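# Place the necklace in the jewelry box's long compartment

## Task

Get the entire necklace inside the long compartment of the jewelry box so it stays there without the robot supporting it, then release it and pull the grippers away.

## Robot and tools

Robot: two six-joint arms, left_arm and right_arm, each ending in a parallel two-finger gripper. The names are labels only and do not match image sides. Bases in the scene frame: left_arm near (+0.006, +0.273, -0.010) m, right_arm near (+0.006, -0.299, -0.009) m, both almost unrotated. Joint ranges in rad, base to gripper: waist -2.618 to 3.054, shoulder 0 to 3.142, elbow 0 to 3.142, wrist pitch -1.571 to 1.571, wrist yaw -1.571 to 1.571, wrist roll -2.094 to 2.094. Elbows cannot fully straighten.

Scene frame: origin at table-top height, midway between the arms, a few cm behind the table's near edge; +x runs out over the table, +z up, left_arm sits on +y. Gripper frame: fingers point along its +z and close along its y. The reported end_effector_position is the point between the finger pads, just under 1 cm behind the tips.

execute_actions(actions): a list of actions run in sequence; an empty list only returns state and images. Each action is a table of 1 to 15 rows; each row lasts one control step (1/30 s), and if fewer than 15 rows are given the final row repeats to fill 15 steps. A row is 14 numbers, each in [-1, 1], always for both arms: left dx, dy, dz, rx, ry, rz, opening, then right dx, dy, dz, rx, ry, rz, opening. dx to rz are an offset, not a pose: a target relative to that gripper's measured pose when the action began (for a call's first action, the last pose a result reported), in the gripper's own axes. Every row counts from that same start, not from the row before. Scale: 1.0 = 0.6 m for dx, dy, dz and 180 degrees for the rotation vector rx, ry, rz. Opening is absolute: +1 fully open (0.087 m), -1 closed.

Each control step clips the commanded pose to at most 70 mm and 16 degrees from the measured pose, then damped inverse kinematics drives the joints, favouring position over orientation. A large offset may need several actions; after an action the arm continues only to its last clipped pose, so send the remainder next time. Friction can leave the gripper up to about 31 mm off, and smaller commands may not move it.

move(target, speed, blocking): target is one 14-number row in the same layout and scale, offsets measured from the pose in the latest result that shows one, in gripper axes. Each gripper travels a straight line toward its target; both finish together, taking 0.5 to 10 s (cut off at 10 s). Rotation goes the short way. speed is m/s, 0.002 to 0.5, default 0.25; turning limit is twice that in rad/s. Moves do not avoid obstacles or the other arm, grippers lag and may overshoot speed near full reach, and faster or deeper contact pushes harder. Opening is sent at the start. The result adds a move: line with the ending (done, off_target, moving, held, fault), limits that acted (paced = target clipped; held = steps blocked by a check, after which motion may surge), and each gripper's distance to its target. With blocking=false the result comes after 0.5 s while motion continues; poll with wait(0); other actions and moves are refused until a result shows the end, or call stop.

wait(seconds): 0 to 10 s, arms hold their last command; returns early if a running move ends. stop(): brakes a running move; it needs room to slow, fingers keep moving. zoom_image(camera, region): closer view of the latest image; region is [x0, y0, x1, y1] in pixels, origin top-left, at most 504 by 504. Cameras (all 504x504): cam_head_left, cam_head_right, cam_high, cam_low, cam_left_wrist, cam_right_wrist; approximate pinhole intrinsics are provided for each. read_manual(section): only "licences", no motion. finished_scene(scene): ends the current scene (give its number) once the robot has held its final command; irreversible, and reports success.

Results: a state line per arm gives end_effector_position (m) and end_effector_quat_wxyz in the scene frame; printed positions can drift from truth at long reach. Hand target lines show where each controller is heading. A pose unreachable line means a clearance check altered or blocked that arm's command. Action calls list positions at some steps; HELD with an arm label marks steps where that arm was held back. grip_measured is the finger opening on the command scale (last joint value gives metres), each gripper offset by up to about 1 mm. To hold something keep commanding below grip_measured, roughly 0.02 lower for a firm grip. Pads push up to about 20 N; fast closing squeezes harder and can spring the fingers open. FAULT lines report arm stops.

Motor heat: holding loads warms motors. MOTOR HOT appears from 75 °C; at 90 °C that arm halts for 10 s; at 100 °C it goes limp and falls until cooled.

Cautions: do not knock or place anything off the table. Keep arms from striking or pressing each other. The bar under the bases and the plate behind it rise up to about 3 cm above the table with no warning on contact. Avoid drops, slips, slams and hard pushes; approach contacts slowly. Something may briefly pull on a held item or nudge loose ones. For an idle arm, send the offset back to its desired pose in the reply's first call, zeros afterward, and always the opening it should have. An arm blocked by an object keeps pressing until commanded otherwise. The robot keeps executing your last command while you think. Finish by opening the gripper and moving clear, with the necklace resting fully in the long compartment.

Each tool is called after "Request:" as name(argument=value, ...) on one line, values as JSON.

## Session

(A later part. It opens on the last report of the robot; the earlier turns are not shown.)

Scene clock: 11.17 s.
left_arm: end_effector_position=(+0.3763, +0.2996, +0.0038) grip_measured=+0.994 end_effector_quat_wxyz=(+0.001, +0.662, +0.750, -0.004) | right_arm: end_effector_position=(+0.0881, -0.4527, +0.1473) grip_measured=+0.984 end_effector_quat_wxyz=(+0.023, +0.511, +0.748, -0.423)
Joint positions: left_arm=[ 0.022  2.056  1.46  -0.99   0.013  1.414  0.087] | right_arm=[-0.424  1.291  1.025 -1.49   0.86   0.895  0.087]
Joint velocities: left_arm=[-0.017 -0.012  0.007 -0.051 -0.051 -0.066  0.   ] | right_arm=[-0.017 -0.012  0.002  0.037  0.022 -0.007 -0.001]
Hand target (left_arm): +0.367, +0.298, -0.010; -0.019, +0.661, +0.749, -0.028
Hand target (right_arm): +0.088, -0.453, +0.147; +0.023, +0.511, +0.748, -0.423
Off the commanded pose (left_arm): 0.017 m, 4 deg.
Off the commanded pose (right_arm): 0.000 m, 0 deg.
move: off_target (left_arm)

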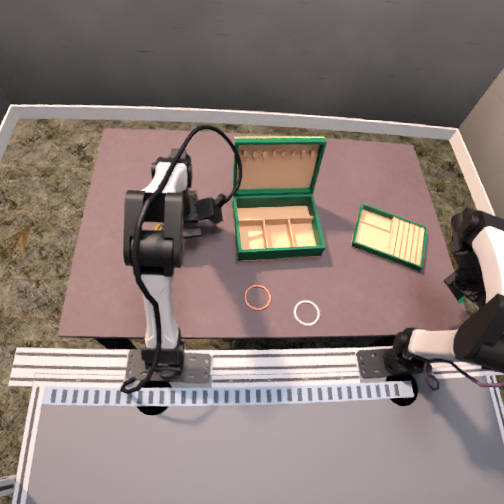

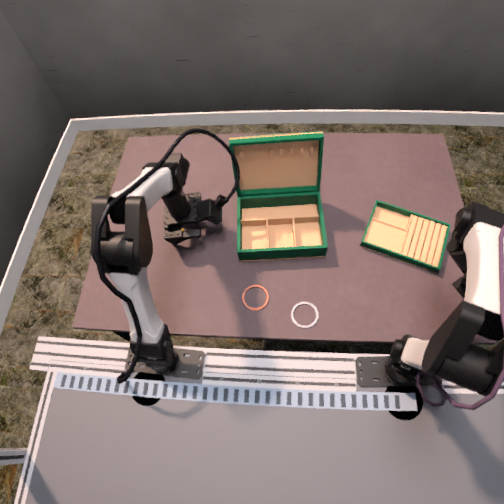

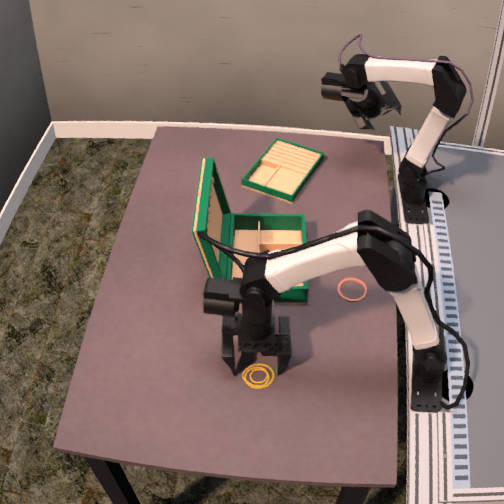

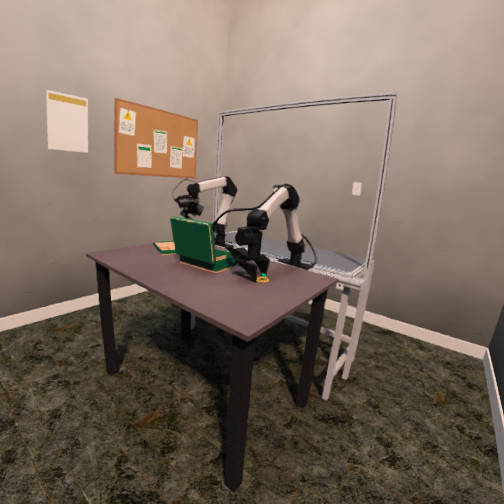

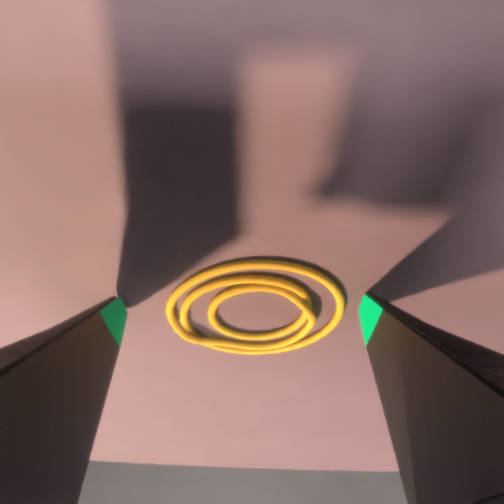

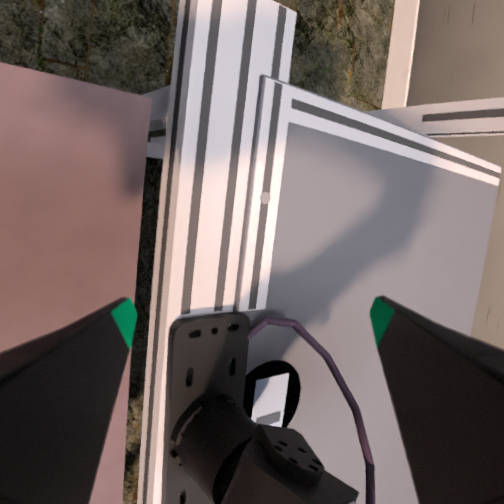

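Request:
execute_actions(actions=[[[0,-0.006,0.022,0.012,0,0,0.95,0,0,0,0,0,0,1],[0,-0.006,0.022,0.012,0,0,0.9,0,0,0,0,0,0,1],[0,-0.006,0.022,0.012,0,0,0.86,0,0,0,0,0,0,1],[0,-0.006,0.022,0.012,0,0,0.82,0,0,0,0,0,0,1],[0,-0.006,0.022,0.012,0,0,0.78,0,0,0,0,0,0,1],[0,-0.006,0.022,0.012,0,0,0.74,0,0,0,0,0,0,1],[0,-0.006,0.022,0.012,0,0,0.70,0,0,0,0,0,0,1],[0,-0.006,0.022,0.012,0,0,0.66,0,0,0,0,0,0,1],[0,-0.006,0.022,0.012,0,0,0.62,0,0,0,0,0,0,1],[0,-0.006,0.022,0.012,0,0,0.58,0,0,0,0,0,0,1],[0,-0.006,0.022,0.012,0,0,0.54,0,0,0,0,0,0,1],[0,-0.006,0.022,0.012,0,0,0.50,0,0,0,0,0,0,1],[0,-0.006,0.022,0.012,0,0,0.46,0,0,0,0,0,0,1],[0,-0.006,0.022,0.012,0,0,0.42,0,0,0,0,0,0,1],[0,-0.006,0.022,0.012,0,0,0.38,0,0,0,0,0,0,1]],[[0,-0.006,0.022,0.012,0,0,0.34,0,0,0,0,0,0,1],[0,-0.006,0.022,0.012,0,0,0.30,0,0,0,0,0,0,1],[0,-0.006,0.022,0.012,0,0,0.26,0,0,0,0,0,0,1],[0,-0.006,0.022,0.012,0,0,0.22,0,0,0,0,0,0,1],[0,-0.006,0.022,0.012,0,0,0.18,0,0,0,0,0,0,1],[0,-0.006,0.022,0.012,0,0,0.14,0,0,0,0,0,0,1],[0,-0.006,0.022,0.012,0,0,0.10,0,0,0,0,0,0,1],[0,-0.006,0.022,0.012,0,0,0.06,0,0,0,0,0,0,1],[0,-0.006,0.022,0.012,0,0,0.02,0,0,0,0,0,0,1],[0,-0.006,0.022,0.012,0,0,-0.02,0,0,0,0,0,0,1],[0,-0.006,0.022,0.012,0,0,-0.06,0,0,0,0,0,0,1],[0,-0.006,0.022,0.012,0,0,-0.10,0,0,0,0,0,0,1],[0,-0.006,0.022,0.012,0,0,-0.14,0,0,0,0,0,0,1],[0,-0.006,0.022,0.012,0,0,-0.18,0,0,0,0,0,0,1],[0,-0.006,0.022,0.012,0,0,-0.22,0,0,0,0,0,0,1]]])

Request:
zoom_image(camera="cam_left_wrist", region=[120, 200, 380, 400])

Request:
zoom_image(camera="cam_high", region=[200, 320, 320, 410])

Scene clock: 12.53 s.
left_arm: end_effector_position=(+0.3733, +0.2996, +0.0033) grip_measured=-0.202 end_effector_quat_wxyz=(-0.003, +0.661, +0.750, -0.009) | right_arm: end_effector_position=(+0.0881, -0.4527, +0.1473) grip_measured=+0.984 end_effector_quat_wxyz=(+0.023, +0.511, +0.748, -0.423)
Joint positions: left_arm=[ 0.022  2.057  1.46  -1.002  0.014  1.414  0.035] | right_arm=[-0.424  1.291  1.025 -1.49   0.86   0.895  0.087]
Joint velocities: left_arm=[-0.002 -0.027  0.007 -0.007  0.037 -0.037 -0.031] | right_arm=[-0.002  0.002  0.002  0.051 -0.051 -0.022  0.001]
Hand target (left_arm): +0.369, +0.299, -0.009; -0.016, +0.661, +0.750, -0.023
Hand target (right_arm): +0.088, -0.453, +0.147; +0.023, +0.511, +0.748, -0.423
Off the commanded pose (left_arm): 0.014 m, 2 deg.
Off the commanded pose (right_arm): 0.000 m, 0 deg.
Step readings (end_effector_position; steps 1 to 15: 1st action; 16 to 30: 2nd action):
0: left_arm (+0.3763, +0.2996, +0.0038) | right_arm (+0.0881, -0.4527, +0.1473)
1: left_arm (+0.3760, +0.2995, +0.0038) | right_arm (+0.0881, -0.4527, +0.1473)
2: left_arm (+0.3752, +0.2995, +0.0038) | right_arm (+0.0881, -0.4527, +0.1473)
4: left_arm (+0.3736, +0.2994, +0.0033) | right_arm (+0.0881, -0.4527, +0.1473)
8: left_arm (+0.3735, +0.2995, +0.0033) | right_arm (+0.0881, -0.4527, +0.1473)
15: left_arm (+0.3735, +0.2995, +0.0033) | right_arm (+0.0881, -0.4527, +0.1473)
16: left_arm (+0.3734, +0.2995, +0.0033) | right_arm (+0.0881, -0.4527, +0.1473)
17: left_arm (+0.3733, +0.2996, +0.0033) | right_arm (+0.0881, -0.4527, +0.1473)
19: left_arm (+0.3733, +0.2996, +0.0033) | right_arm (+0.0881, -0.4527, +0.1473)
23: left_arm (+0.3733, +0.2996, +0.0033) | right_arm (+0.0881, -0.4527, +0.1473)
30: end_effector_position above

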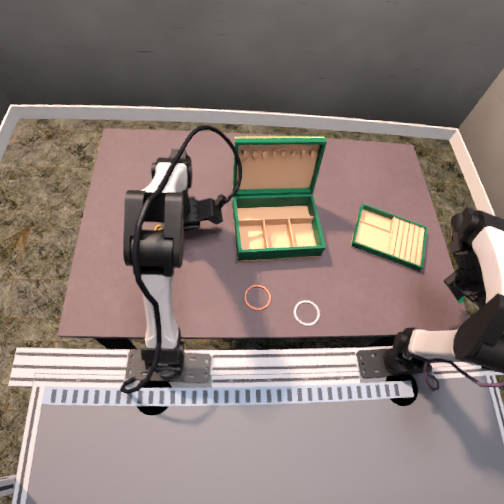

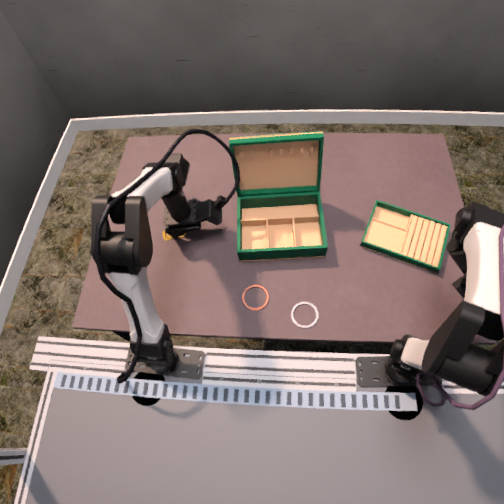

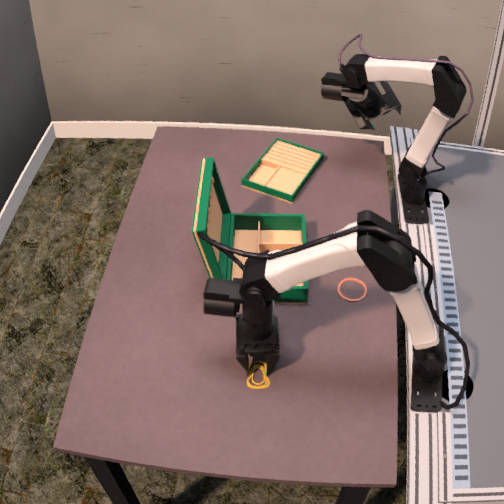

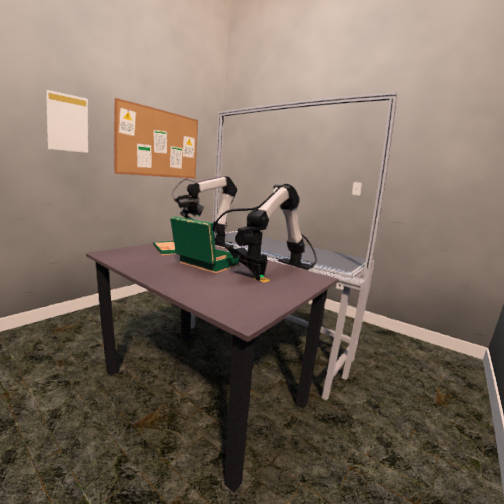

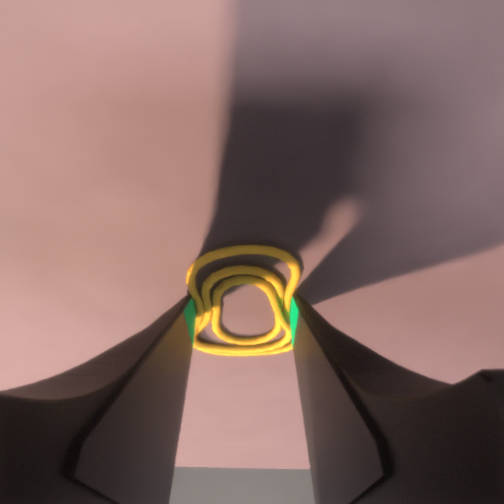

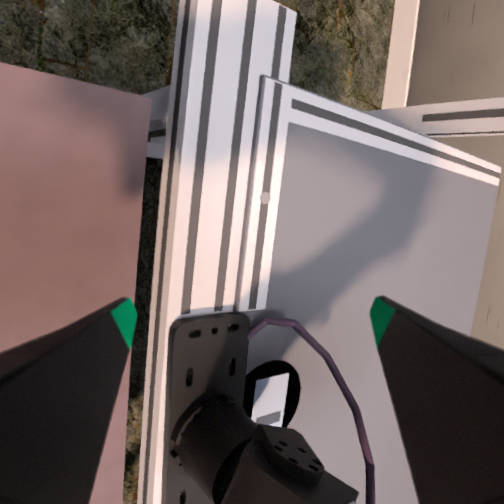

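Region (120, 200, 380, 400) of cam_left_wrist's 504x504 image, scaled by 1.938, with more detail than that image has; it fills the top 388 rows of this view, and the rest is white.

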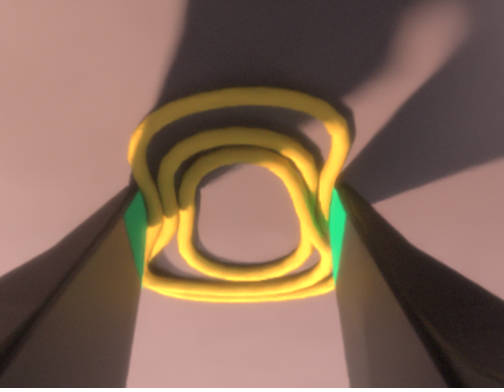

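Region (200, 320, 320, 410) of cam_high's 504x504 image, scaled by 4.200, with more detail than that image has; it fills the top 378 rows of this view, and the rest is white.

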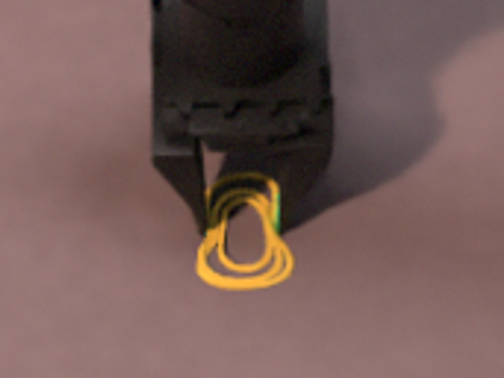

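Request:
execute_actions(actions=[[[0,-0.004,0.02,0.01,0,0,-0.25,0,0,0,0,0,0,1],[0,-0.004,0.02,0.01,0,0,-0.28,0,0,0,0,0,0,1],[0,-0.004,0.02,0.01,0,0,-0.31,0,0,0,0,0,0,1],[0,-0.004,0.02,0.01,0,0,-0.34,0,0,0,0,0,0,1],[0,-0.004,0.02,0.01,0,0,-0.37,0,0,0,0,0,0,1],[0,-0.004,0.02,0.01,0,0,-0.40,0,0,0,0,0,0,1],[0,-0.004,0.02,0.01,0,0,-0.43,0,0,0,0,0,0,1],[0,-0.004,0.02,0.01,0,0,-0.46,0,0,0,0,0,0,1],[0,-0.004,0.02,0.01,0,0,-0.49,0,0,0,0,0,0,1],[0,-0.004,0.02,0.01,0,0,-0.52,0,0,0,0,0,0,1],[0,-0.004,0.02,0.01,0,0,-0.54,0,0,0,0,0,0,1],[0,-0.004,0.02,0.01,0,0,-0.56,0,0,0,0,0,0,1],[0,-0.004,0.02,0.01,0,0,-0.58,0,0,0,0,0,0,1],[0,-0.004,0.02,0.01,0,0,-0.60,0,0,0,0,0,0,1],[0,-0.004,0.02,0.01,0,0,-0.62,0,0,0,0,0,0,1]]])

Request:
zoom_image(camera="cam_left_wrist", region=[150, 200, 350, 400])

Request:
zoom_image(camera="cam_high", region=[200, 320, 320, 410])

Scene clock: 13.27 s.
left_arm: end_effector_position=(+0.3733, +0.2996, +0.0034) grip_measured=-0.611 end_effector_quat_wxyz=(-0.004, +0.661, +0.750, -0.009) | right_arm: end_effector_position=(+0.0881, -0.4527, +0.1473) grip_measured=+0.984 end_effector_quat_wxyz=(+0.023, +0.511, +0.748, -0.423)
Joint positions: left_arm=[ 0.022  2.057  1.46  -1.002  0.013  1.414  0.017] | right_arm=[-0.424  1.291  1.025 -1.49   0.86   0.895  0.087]
Joint velocities: left_arm=[-0.012  0.002 -0.007 -0.022  0.081  0.007 -0.015] | right_arm=[-0.012  0.007 -0.007  0.066 -0.066 -0.037 -0.001]
Hand target (left_arm): +0.371, +0.299, -0.008; -0.014, +0.661, +0.750, -0.021
Hand target (right_arm): +0.088, -0.453, +0.147; +0.023, +0.511, +0.748, -0.423
Off the commanded pose (left_arm): 0.012 m, 2 deg.
Off the commanded pose (right_arm): 0.000 m, 0 deg.
Step readings (end_effector_position):
0: left_arm (+0.3733, +0.2996, +0.0033) | right_arm (+0.0881, -0.4527, +0.1473)
1: left_arm (+0.3733, +0.2996, +0.0033) | right_arm (+0.0881, -0.4527, +0.1473)
2: left_arm (+0.3733, +0.2996, +0.0033) | right_arm (+0.0881, -0.4527, +0.1473)
4: left_arm (+0.3733, +0.2996, +0.0033) | right_arm (+0.0881, -0.4527, +0.1473)
8: left_arm (+0.3733, +0.2996, +0.0034) | right_arm (+0.0881, -0.4527, +0.1473)
15: end_effector_position above

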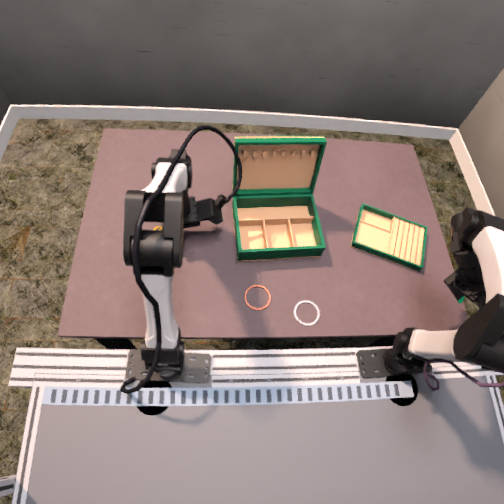

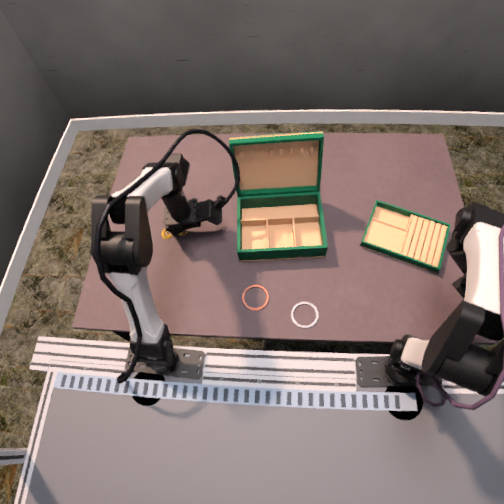

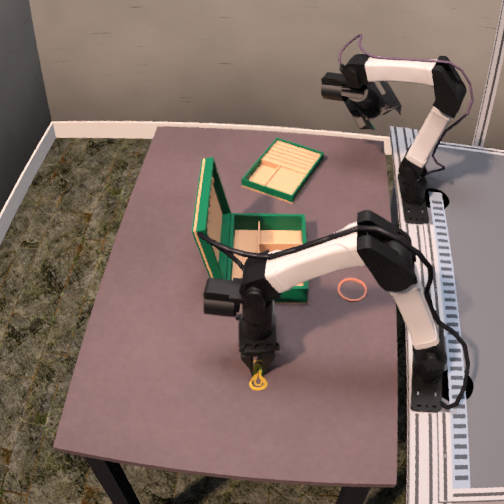

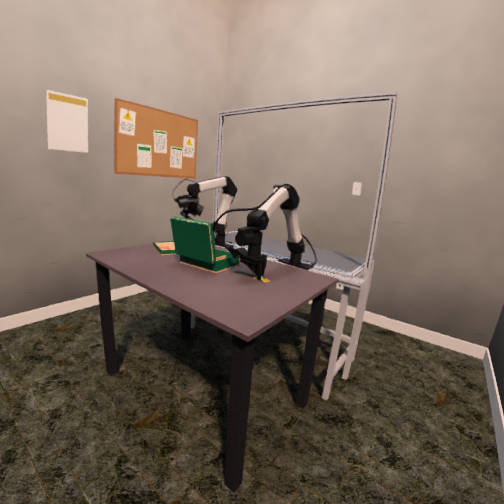

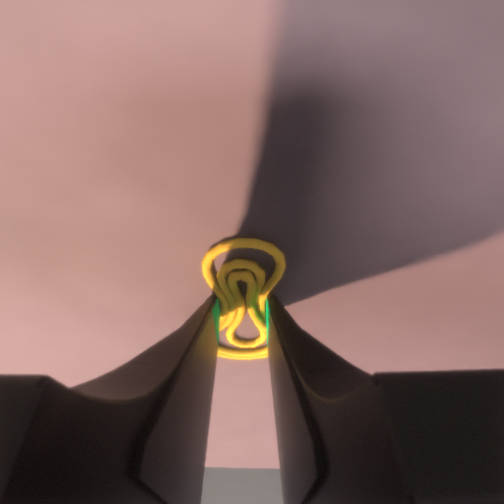

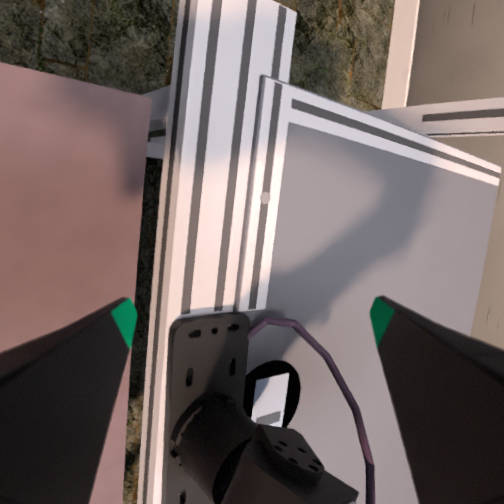

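Region (150, 200, 350, 400) of cam_left_wrist's 504x504 image, scaled by 2.520, with more detail than that image has.

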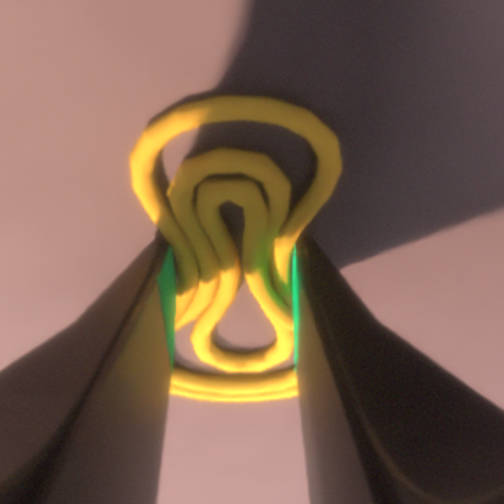

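Region (200, 320, 320, 410) of cam_high's 504x504 image, scaled by 4.200, with more detail than that image has; it fills the top 378 rows of this view, and the rest is white.

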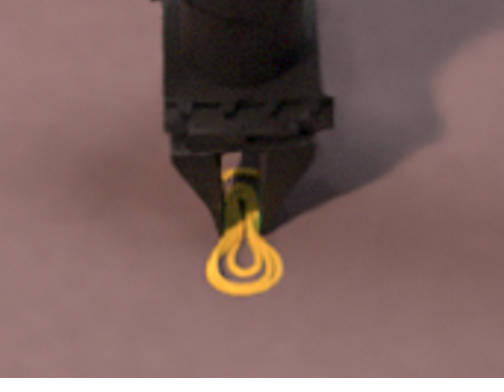

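Continue closing slowly to find where it stalls.

Request:
execute_actions(actions=[[[0,-0.004,0.02,0.01,0,0,-0.63,0,0,0,0,0,0,1],[0,-0.004,0.02,0.01,0,0,-0.64,0,0,0,0,0,0,1],[0,-0.004,0.02,0.01,0,0,-0.65,0,0,0,0,0,0,1],[0,-0.004,0.02,0.01,0,0,-0.66,0,0,0,0,0,0,1],[0,-0.004,0.02,0.01,0,0,-0.67,0,0,0,0,0,0,1],[0,-0.004,0.02,0.01,0,0,-0.68,0,0,0,0,0,0,1],[0,-0.004,0.02,0.01,0,0,-0.69,0,0,0,0,0,0,1],[0,-0.004,0.02,0.01,0,0,-0.70,0,0,0,0,0,0,1],[0,-0.004,0.02,0.01,0,0,-0.71,0,0,0,0,0,0,1],[0,-0.004,0.02,0.01,0,0,-0.72,0,0,0,0,0,0,1],[0,-0.004,0.02,0.01,0,0,-0.73,0,0,0,0,0,0,1],[0,-0.004,0.02,0.01,0,0,-0.74,0,0,0,0,0,0,1]]])

Request:
zoom_image(camera="cam_left_wrist", region=[150, 200, 350, 400])

Request:
zoom_image(camera="cam_high", region=[200, 320, 320, 410])

Scene clock: 14.10 s.
left_arm: end_effector_position=(+0.3733, +0.2996, +0.0034) grip_measured=-0.739 end_effector_quat_wxyz=(-0.004, +0.661, +0.750, -0.009) | right_arm: end_effector_position=(+0.0881, -0.4527, +0.1473) grip_measured=+0.984 end_effector_quat_wxyz=(+0.023, +0.511, +0.748, -0.423)
Joint positions: left_arm=[ 0.022  2.057  1.46  -1.002  0.013  1.414  0.011] | right_arm=[-0.424  1.291  1.025 -1.49   0.86   0.895  0.087]
Joint velocities: left_arm=[ 0.022  0.007 -0.007 -0.051 -0.007 -0.007  0.   ] | right_arm=[ 0.002 -0.007  0.007  0.022 -0.022  0.007 -0.   ]
Hand target (left_arm): +0.371, +0.299, -0.008; -0.014, +0.661, +0.750, -0.020
Hand target (right_arm): +0.088, -0.453, +0.147; +0.023, +0.511, +0.748, -0.423
Off the commanded pose (left_arm): 0.012 m, 2 deg.
Off the commanded pose (right_arm): 0.000 m, 0 deg.
Step readings (end_effector_position):
0: left_arm (+0.3733, +0.2996, +0.0034) | right_arm (+0.0881, -0.4527, +0.1473)
1: left_arm (+0.3733, +0.2996, +0.0034) | right_arm (+0.0881, -0.4527, +0.1473)
2: left_arm (+0.3733, +0.2996, +0.0034) | right_arm (+0.0881, -0.4527, +0.1473)
4: left_arm (+0.3733, +0.2996, +0.0034) | right_arm (+0.0881, -0.4527, +0.1473)
8: left_arm (+0.3733, +0.2996, +0.0034) | right_arm (+0.0881, -0.4527, +0.1473)
15: end_effector_position above

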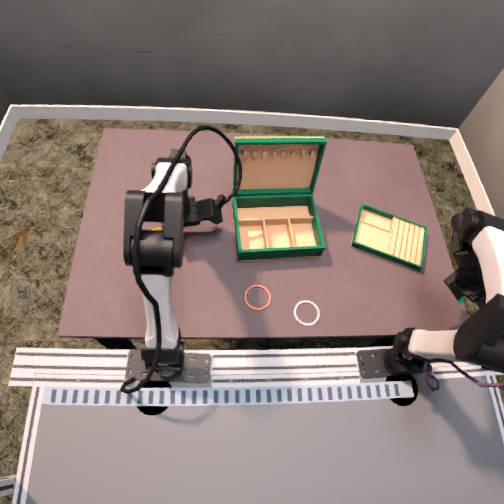

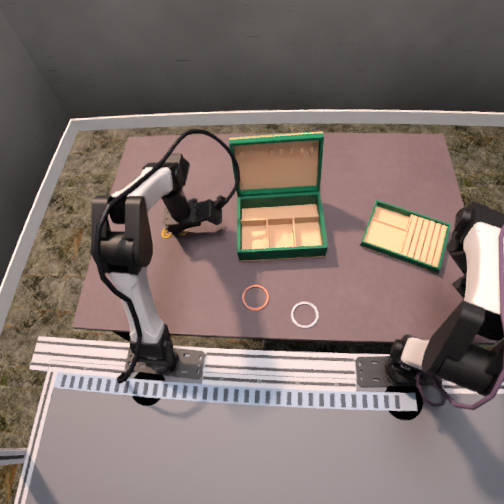

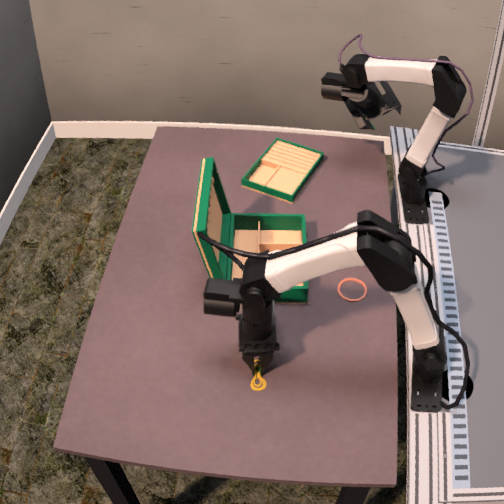

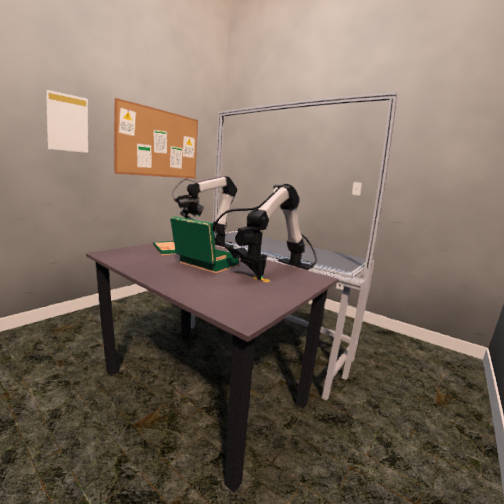

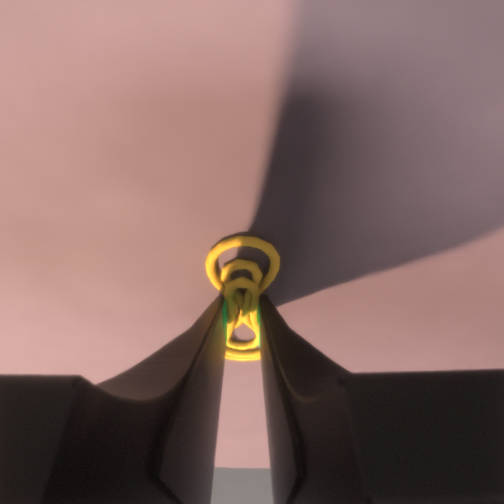

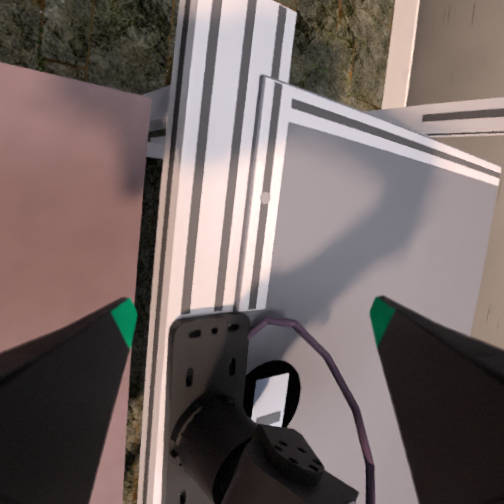

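Region (150, 200, 350, 400) of cam_left_wrist's 504x504 image, scaled by 2.520, with more detail than that image has.

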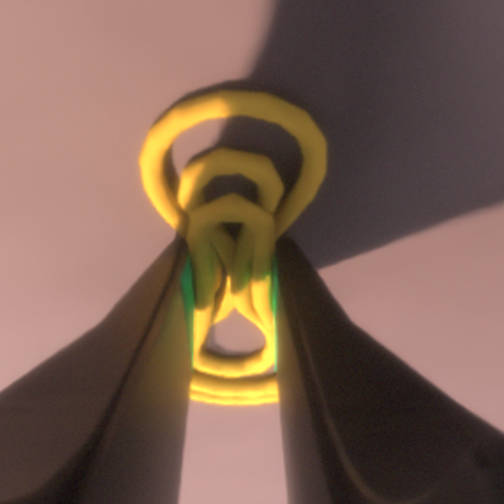

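Region (200, 320, 320, 410) of cam_high's 504x504 image, scaled by 4.200, with more detail than that image has; it fills the top 378 rows of this view, and the rest is white.

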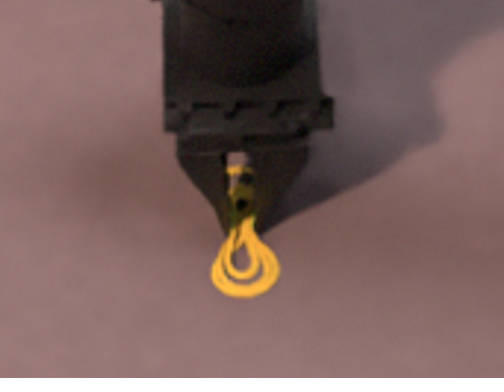

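Request:
execute_actions(actions=[[[0,-0.004,0.02,0.01,0,0,-0.75,0,0,0,0,0,0,1],[0,-0.004,0.02,0.01,0,0,-0.76,0,0,0,0,0,0,1],[0,-0.004,0.02,0.01,0,0,-0.77,0,0,0,0,0,0,1],[0,-0.004,0.02,0.01,0,0,-0.78,0,0,0,0,0,0,1],[0,-0.004,0.02,0.01,0,0,-0.79,0,0,0,0,0,0,1],[0,-0.004,0.02,0.01,0,0,-0.80,0,0,0,0,0,0,1],[0,-0.004,0.02,0.01,0,0,-0.81,0,0,0,0,0,0,1],[0,-0.004,0.02,0.01,0,0,-0.82,0,0,0,0,0,0,1],[0,-0.004,0.02,0.01,0,0,-0.83,0,0,0,0,0,0,1],[0,-0.004,0.02,0.01,0,0,-0.84,0,0,0,0,0,0,1],[0,-0.004,0.02,0.01,0,0,-0.85,0,0,0,0,0,0,1],[0,-0.004,0.02,0.01,0,0,-0.86,0,0,0,0,0,0,1],[0,-0.004,0.02,0.01,0,0,-0.87,0,0,0,0,0,0,1]]])

Request:
zoom_image(camera="cam_left_wrist", region=[150, 200, 350, 400])

Request:
zoom_image(camera="cam_high", region=[200, 320, 320, 410])

Scene clock: 14.77 s.
left_arm: end_effector_position=(+0.3733, +0.2997, +0.0034) grip_measured=-0.866 end_effector_quat_wxyz=(-0.004, +0.661, +0.750, -0.009) | right_arm: end_effector_position=(+0.0881, -0.4527, +0.1473) grip_measured=+0.984 end_effector_quat_wxyz=(+0.023, +0.511, +0.748, -0.423)
Joint positions: left_arm=[ 0.022  2.057  1.46  -1.002  0.013  1.414  0.006] | right_arm=[-0.424  1.291  1.025 -1.49   0.86   0.895  0.087]
Joint velocities: left_arm=[-0.002  0.002 -0.012 -0.007 -0.037  0.051 -0.001] | right_arm=[-0.017 -0.017 -0.002 -0.037 -0.007 -0.007 -0.001]
Hand target (left_arm): +0.371, +0.299, -0.008; -0.014, +0.661, +0.750, -0.020
Hand target (right_arm): +0.088, -0.453, +0.147; +0.023, +0.511, +0.748, -0.423
Off the commanded pose (left_arm): 0.012 m, 2 deg.
Off the commanded pose (right_arm): 0.000 m, 0 deg.
Step readings (end_effector_position):
0: left_arm (+0.3733, +0.2996, +0.0034) | right_arm (+0.0881, -0.4527, +0.1473)
1: left_arm (+0.3733, +0.2996, +0.0034) | right_arm (+0.0881, -0.4527, +0.1473)
2: left_arm (+0.3733, +0.2996, +0.0034) | right_arm (+0.0881, -0.4527, +0.1473)
4: left_arm (+0.3733, +0.2996, +0.0034) | right_arm (+0.0881, -0.4527, +0.1473)
8: left_arm (+0.3733, +0.2997, +0.0034) | right_arm (+0.0881, -0.4527, +0.1473)
15: end_effector_position above

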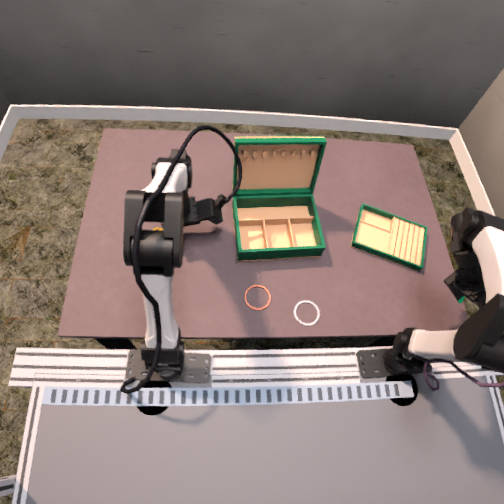

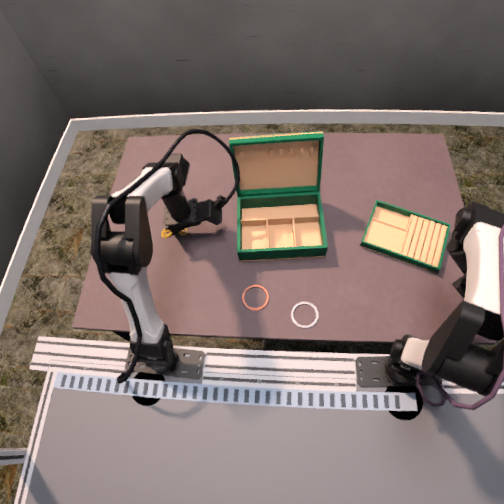

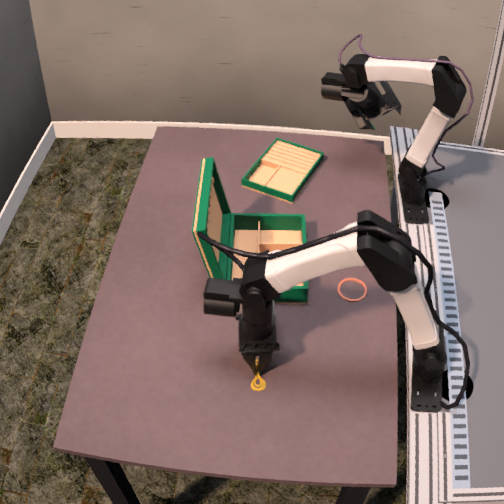

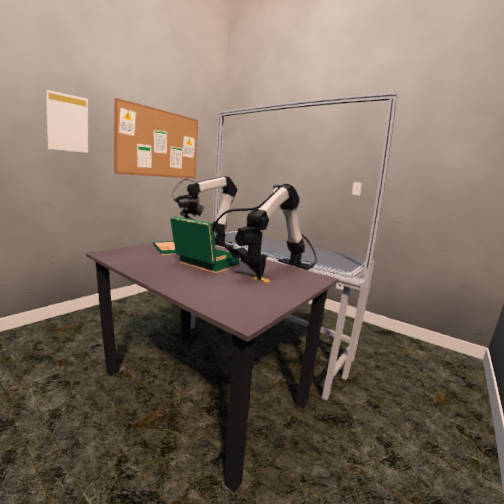

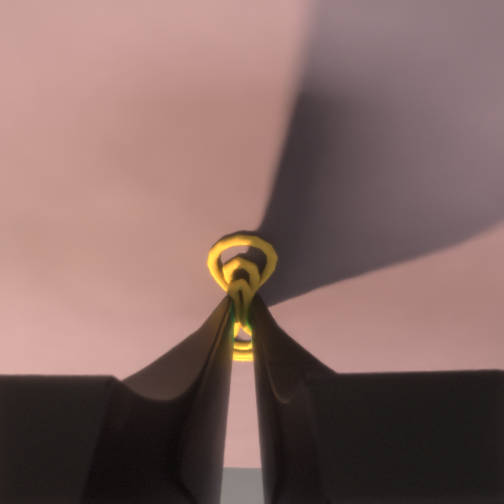

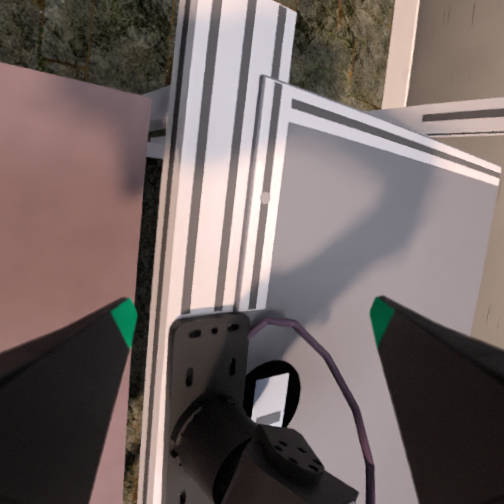

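Region (150, 200, 350, 400) of cam_left_wrist's 504x504 image, scaled by 2.520, with more detail than that image has.

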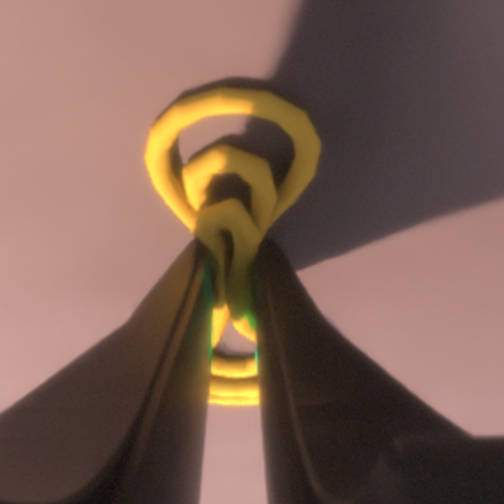

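Region (200, 320, 320, 410) of cam_high's 504x504 image, scaled by 4.200, with more detail than that image has; it fills the top 378 rows of this view, and the rest is white.

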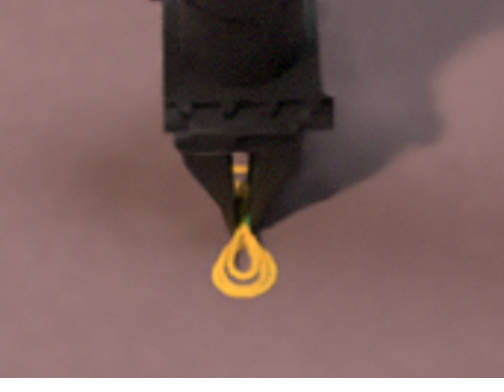

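Request:
execute_actions(actions=[[[0,-0.004,0.02,0.01,0,0,-0.875,0,0,0,0,0,0,1],[0,-0.004,0.02,0.01,0,0,-0.88,0,0,0,0,0,0,1],[0,-0.004,0.02,0.01,0,0,-0.885,0,0,0,0,0,0,1],[0,-0.004,0.02,0.01,0,0,-0.89,0,0,0,0,0,0,1],[0,-0.004,0.02,0.01,0,0,-0.895,0,0,0,0,0,0,1],[0,-0.004,0.02,0.01,0,0,-0.90,0,0,0,0,0,0,1]]])

Request:
zoom_image(camera="cam_left_wrist", region=[150, 200, 350, 400])

Scene clock: 15.43 s.
left_arm: end_effector_position=(+0.3726, +0.2997, +0.0031) grip_measured=-0.898 end_effector_quat_wxyz=(-0.005, +0.661, +0.750, -0.010) | right_arm: end_effector_position=(+0.0881, -0.4527, +0.1473) grip_measured=+0.984 end_effector_quat_wxyz=(+0.023, +0.511, +0.748, -0.423)
Joint positions: left_arm=[ 0.022  2.058  1.46  -1.004  0.013  1.414  0.004] | right_arm=[-0.424  1.291  1.025 -1.49   0.86   0.895  0.087]
Joint velocities: left_arm=[-0.022  0.002 -0.012 -0.066 -0.051 -0.022  0.   ] | right_arm=[ 0.002 -0.017 -0.002  0.007 -0.022 -0.051 -0.001]
Hand target (left_arm): +0.371, +0.299, -0.008; -0.014, +0.661, +0.750, -0.020
Hand target (right_arm): +0.088, -0.453, +0.147; +0.023, +0.511, +0.748, -0.423
Off the commanded pose (left_arm): 0.012 m, 2 deg.
Off the commanded pose (right_arm): 0.000 m, 0 deg.
Step readings (end_effector_position):
0: left_arm (+0.3733, +0.2997, +0.0034) | right_arm (+0.0881, -0.4527, +0.1473)
1: left_arm (+0.3733, +0.2997, +0.0034) | right_arm (+0.0881, -0.4527, +0.1473)
2: left_arm (+0.3733, +0.2998, +0.0034) | right_arm (+0.0881, -0.4527, +0.1473)
4: left_arm (+0.3732, +0.2998, +0.0034) | right_arm (+0.0881, -0.4527, +0.1473)
8: left_arm (+0.3726, +0.2997, +0.0031) | right_arm (+0.0881, -0.4527, +0.1473)
15: end_effector_position above

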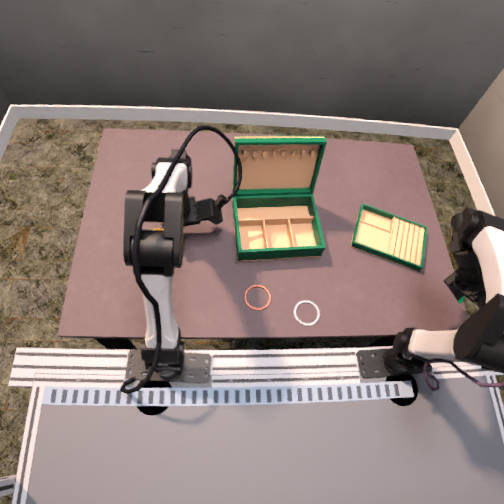

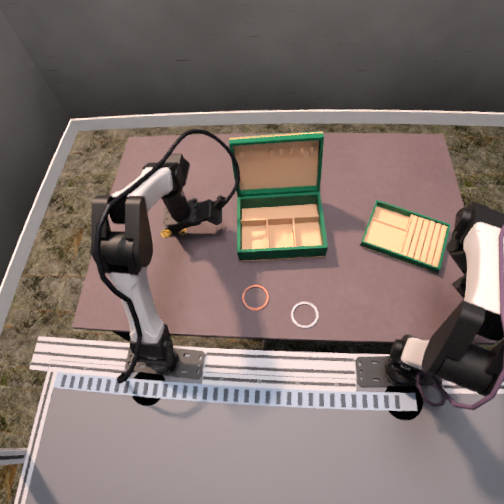

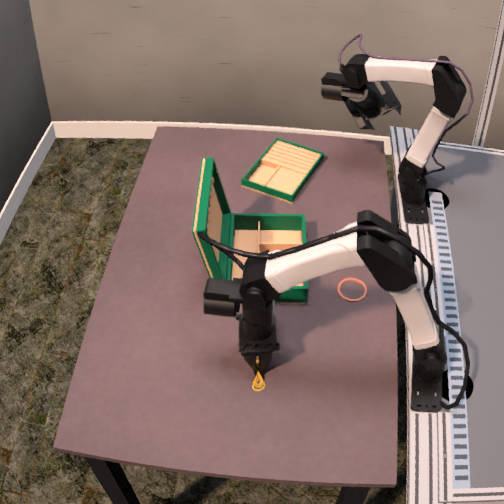

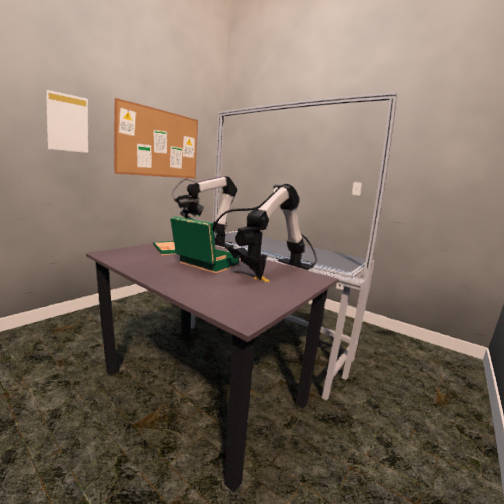

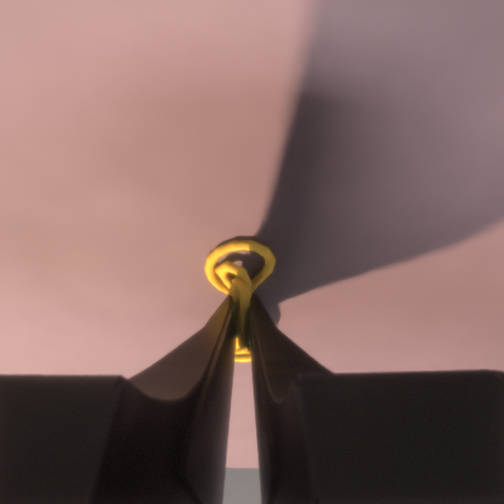

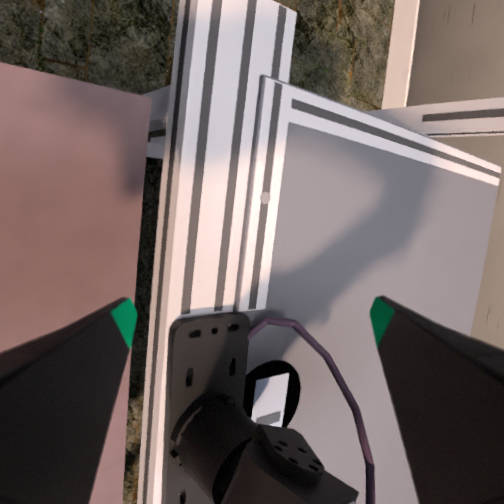

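Region (150, 200, 350, 400) of cam_left_wrist's 504x504 image, scaled by 2.520, with more detail than that image has.

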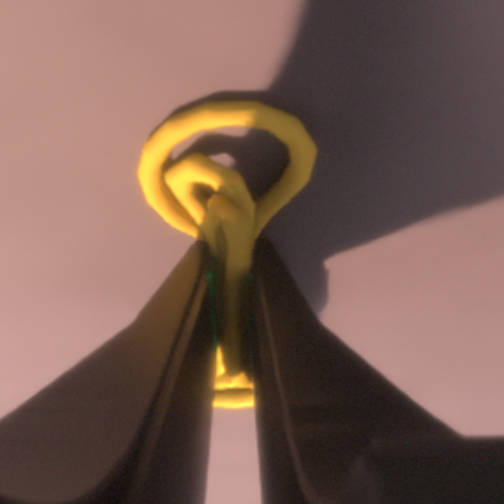

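Request:
execute_actions(actions=[[[0,-0.004,0.02,0.01,0,0,-0.905,0,0,0,0,0,0,1],[0,-0.004,0.02,0.01,0,0,-0.91,0,0,0,0,0,0,1],[0,-0.004,0.02,0.01,0,0,-0.915,0,0,0,0,0,0,1],[0,-0.004,0.02,0.01,0,0,-0.92,0,0,0,0,0,0,1],[0,-0.004,0.02,0.01,0,0,-0.925,0,0,0,0,0,0,1],[0,-0.004,0.02,0.01,0,0,-0.93,0,0,0,0,0,0,1],[0,-0.004,0.02,0.01,0,0,-0.935,0,0,0,0,0,0,1],[0,-0.004,0.02,0.01,0,0,-0.94,0,0,0,0,0,0,1],[0,-0.004,0.02,0.01,0,0,-0.945,0,0,0,0,0,0,1],[0,-0.004,0.02,0.01,0,0,-0.95,0,0,0,0,0,0,1],[0,-0.004,0.02,0.01,0,0,-0.955,0,0,0,0,0,0,1]]])

Request:
zoom_image(camera="cam_left_wrist", region=[150, 200, 350, 400])

Request:
zoom_image(camera="cam_high", region=[200, 320, 320, 410])

Scene clock: 16.13 s.
left_arm: end_effector_position=(+0.3726, +0.2997, +0.0031) grip_measured=-0.915 end_effector_quat_wxyz=(-0.005, +0.661, +0.750, -0.010) | right_arm: end_effector_position=(+0.0881, -0.4527, +0.1473) grip_measured=+0.984 end_effector_quat_wxyz=(+0.023, +0.511, +0.748, -0.423)
Joint positions: left_arm=[ 0.022  2.058  1.46  -1.004  0.013  1.414  0.004] | right_arm=[-0.424  1.291  1.025 -1.49   0.86   0.895  0.087]
Joint velocities: left_arm=[-0.007 -0.002 -0.002 -0.066 -0.007  0.037 -0.001] | right_arm=[-0.002 -0.007 -0.002 -0.022  0.007  0.007 -0.001]
Hand target (left_arm): +0.370, +0.299, -0.008; -0.015, +0.661, +0.750, -0.021
Hand target (right_arm): +0.088, -0.453, +0.147; +0.023, +0.511, +0.748, -0.423
Off the commanded pose (left_arm): 0.012 m, 2 deg.
Off the commanded pose (right_arm): 0.000 m, 0 deg.
Step readings (end_effector_position):
0: left_arm (+0.3726, +0.2997, +0.0031) | right_arm (+0.0881, -0.4527, +0.1473)
1: left_arm (+0.3726, +0.2997, +0.0031) | right_arm (+0.0881, -0.4527, +0.1473)
2: left_arm (+0.3726, +0.2997, +0.0031) | right_arm (+0.0881, -0.4527, +0.1473)
4: left_arm (+0.3726, +0.2997, +0.0031) | right_arm (+0.0881, -0.4527, +0.1473)
8: left_arm (+0.3726, +0.2997, +0.0031) | right_arm (+0.0881, -0.4527, +0.1473)
15: end_effector_position above

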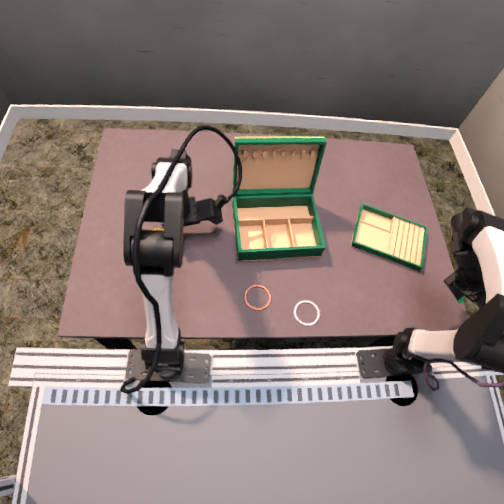

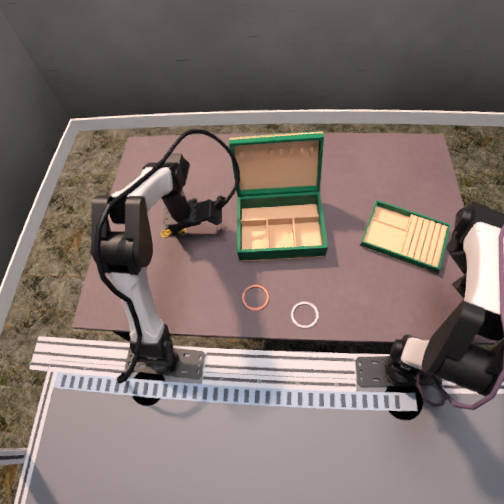

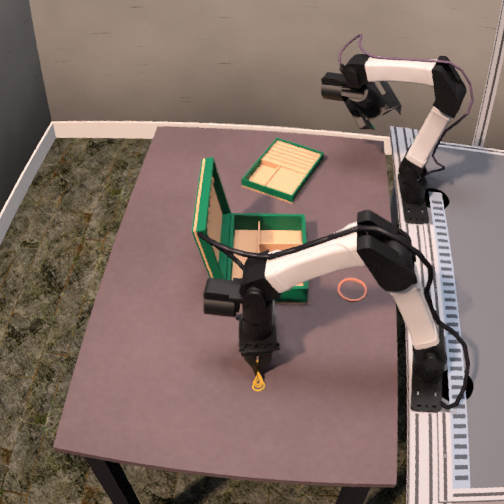

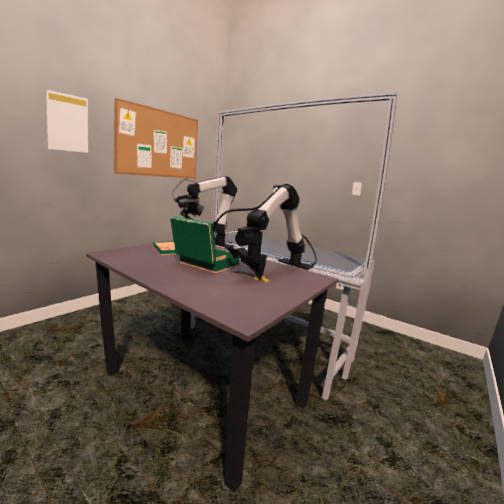

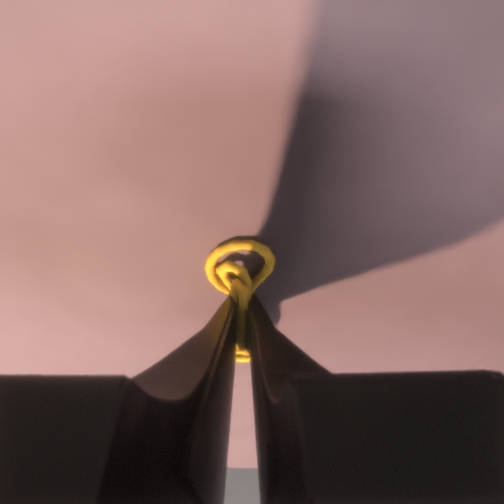

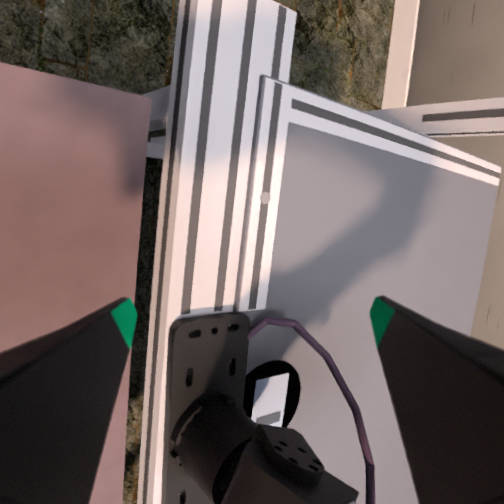

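Region (150, 200, 350, 400) of cam_left_wrist's 504x504 image, scaled by 2.520, with more detail than that image has.

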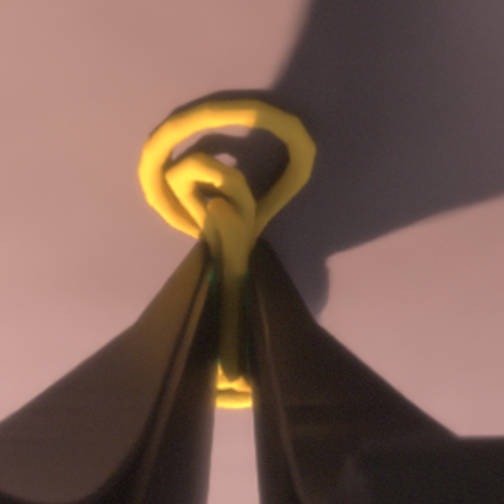

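Region (200, 320, 320, 410) of cam_high's 504x504 image, scaled by 4.200, with more detail than that image has; it fills the top 378 rows of this view, and the rest is white.

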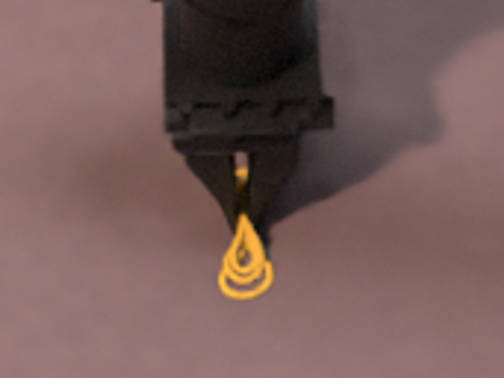

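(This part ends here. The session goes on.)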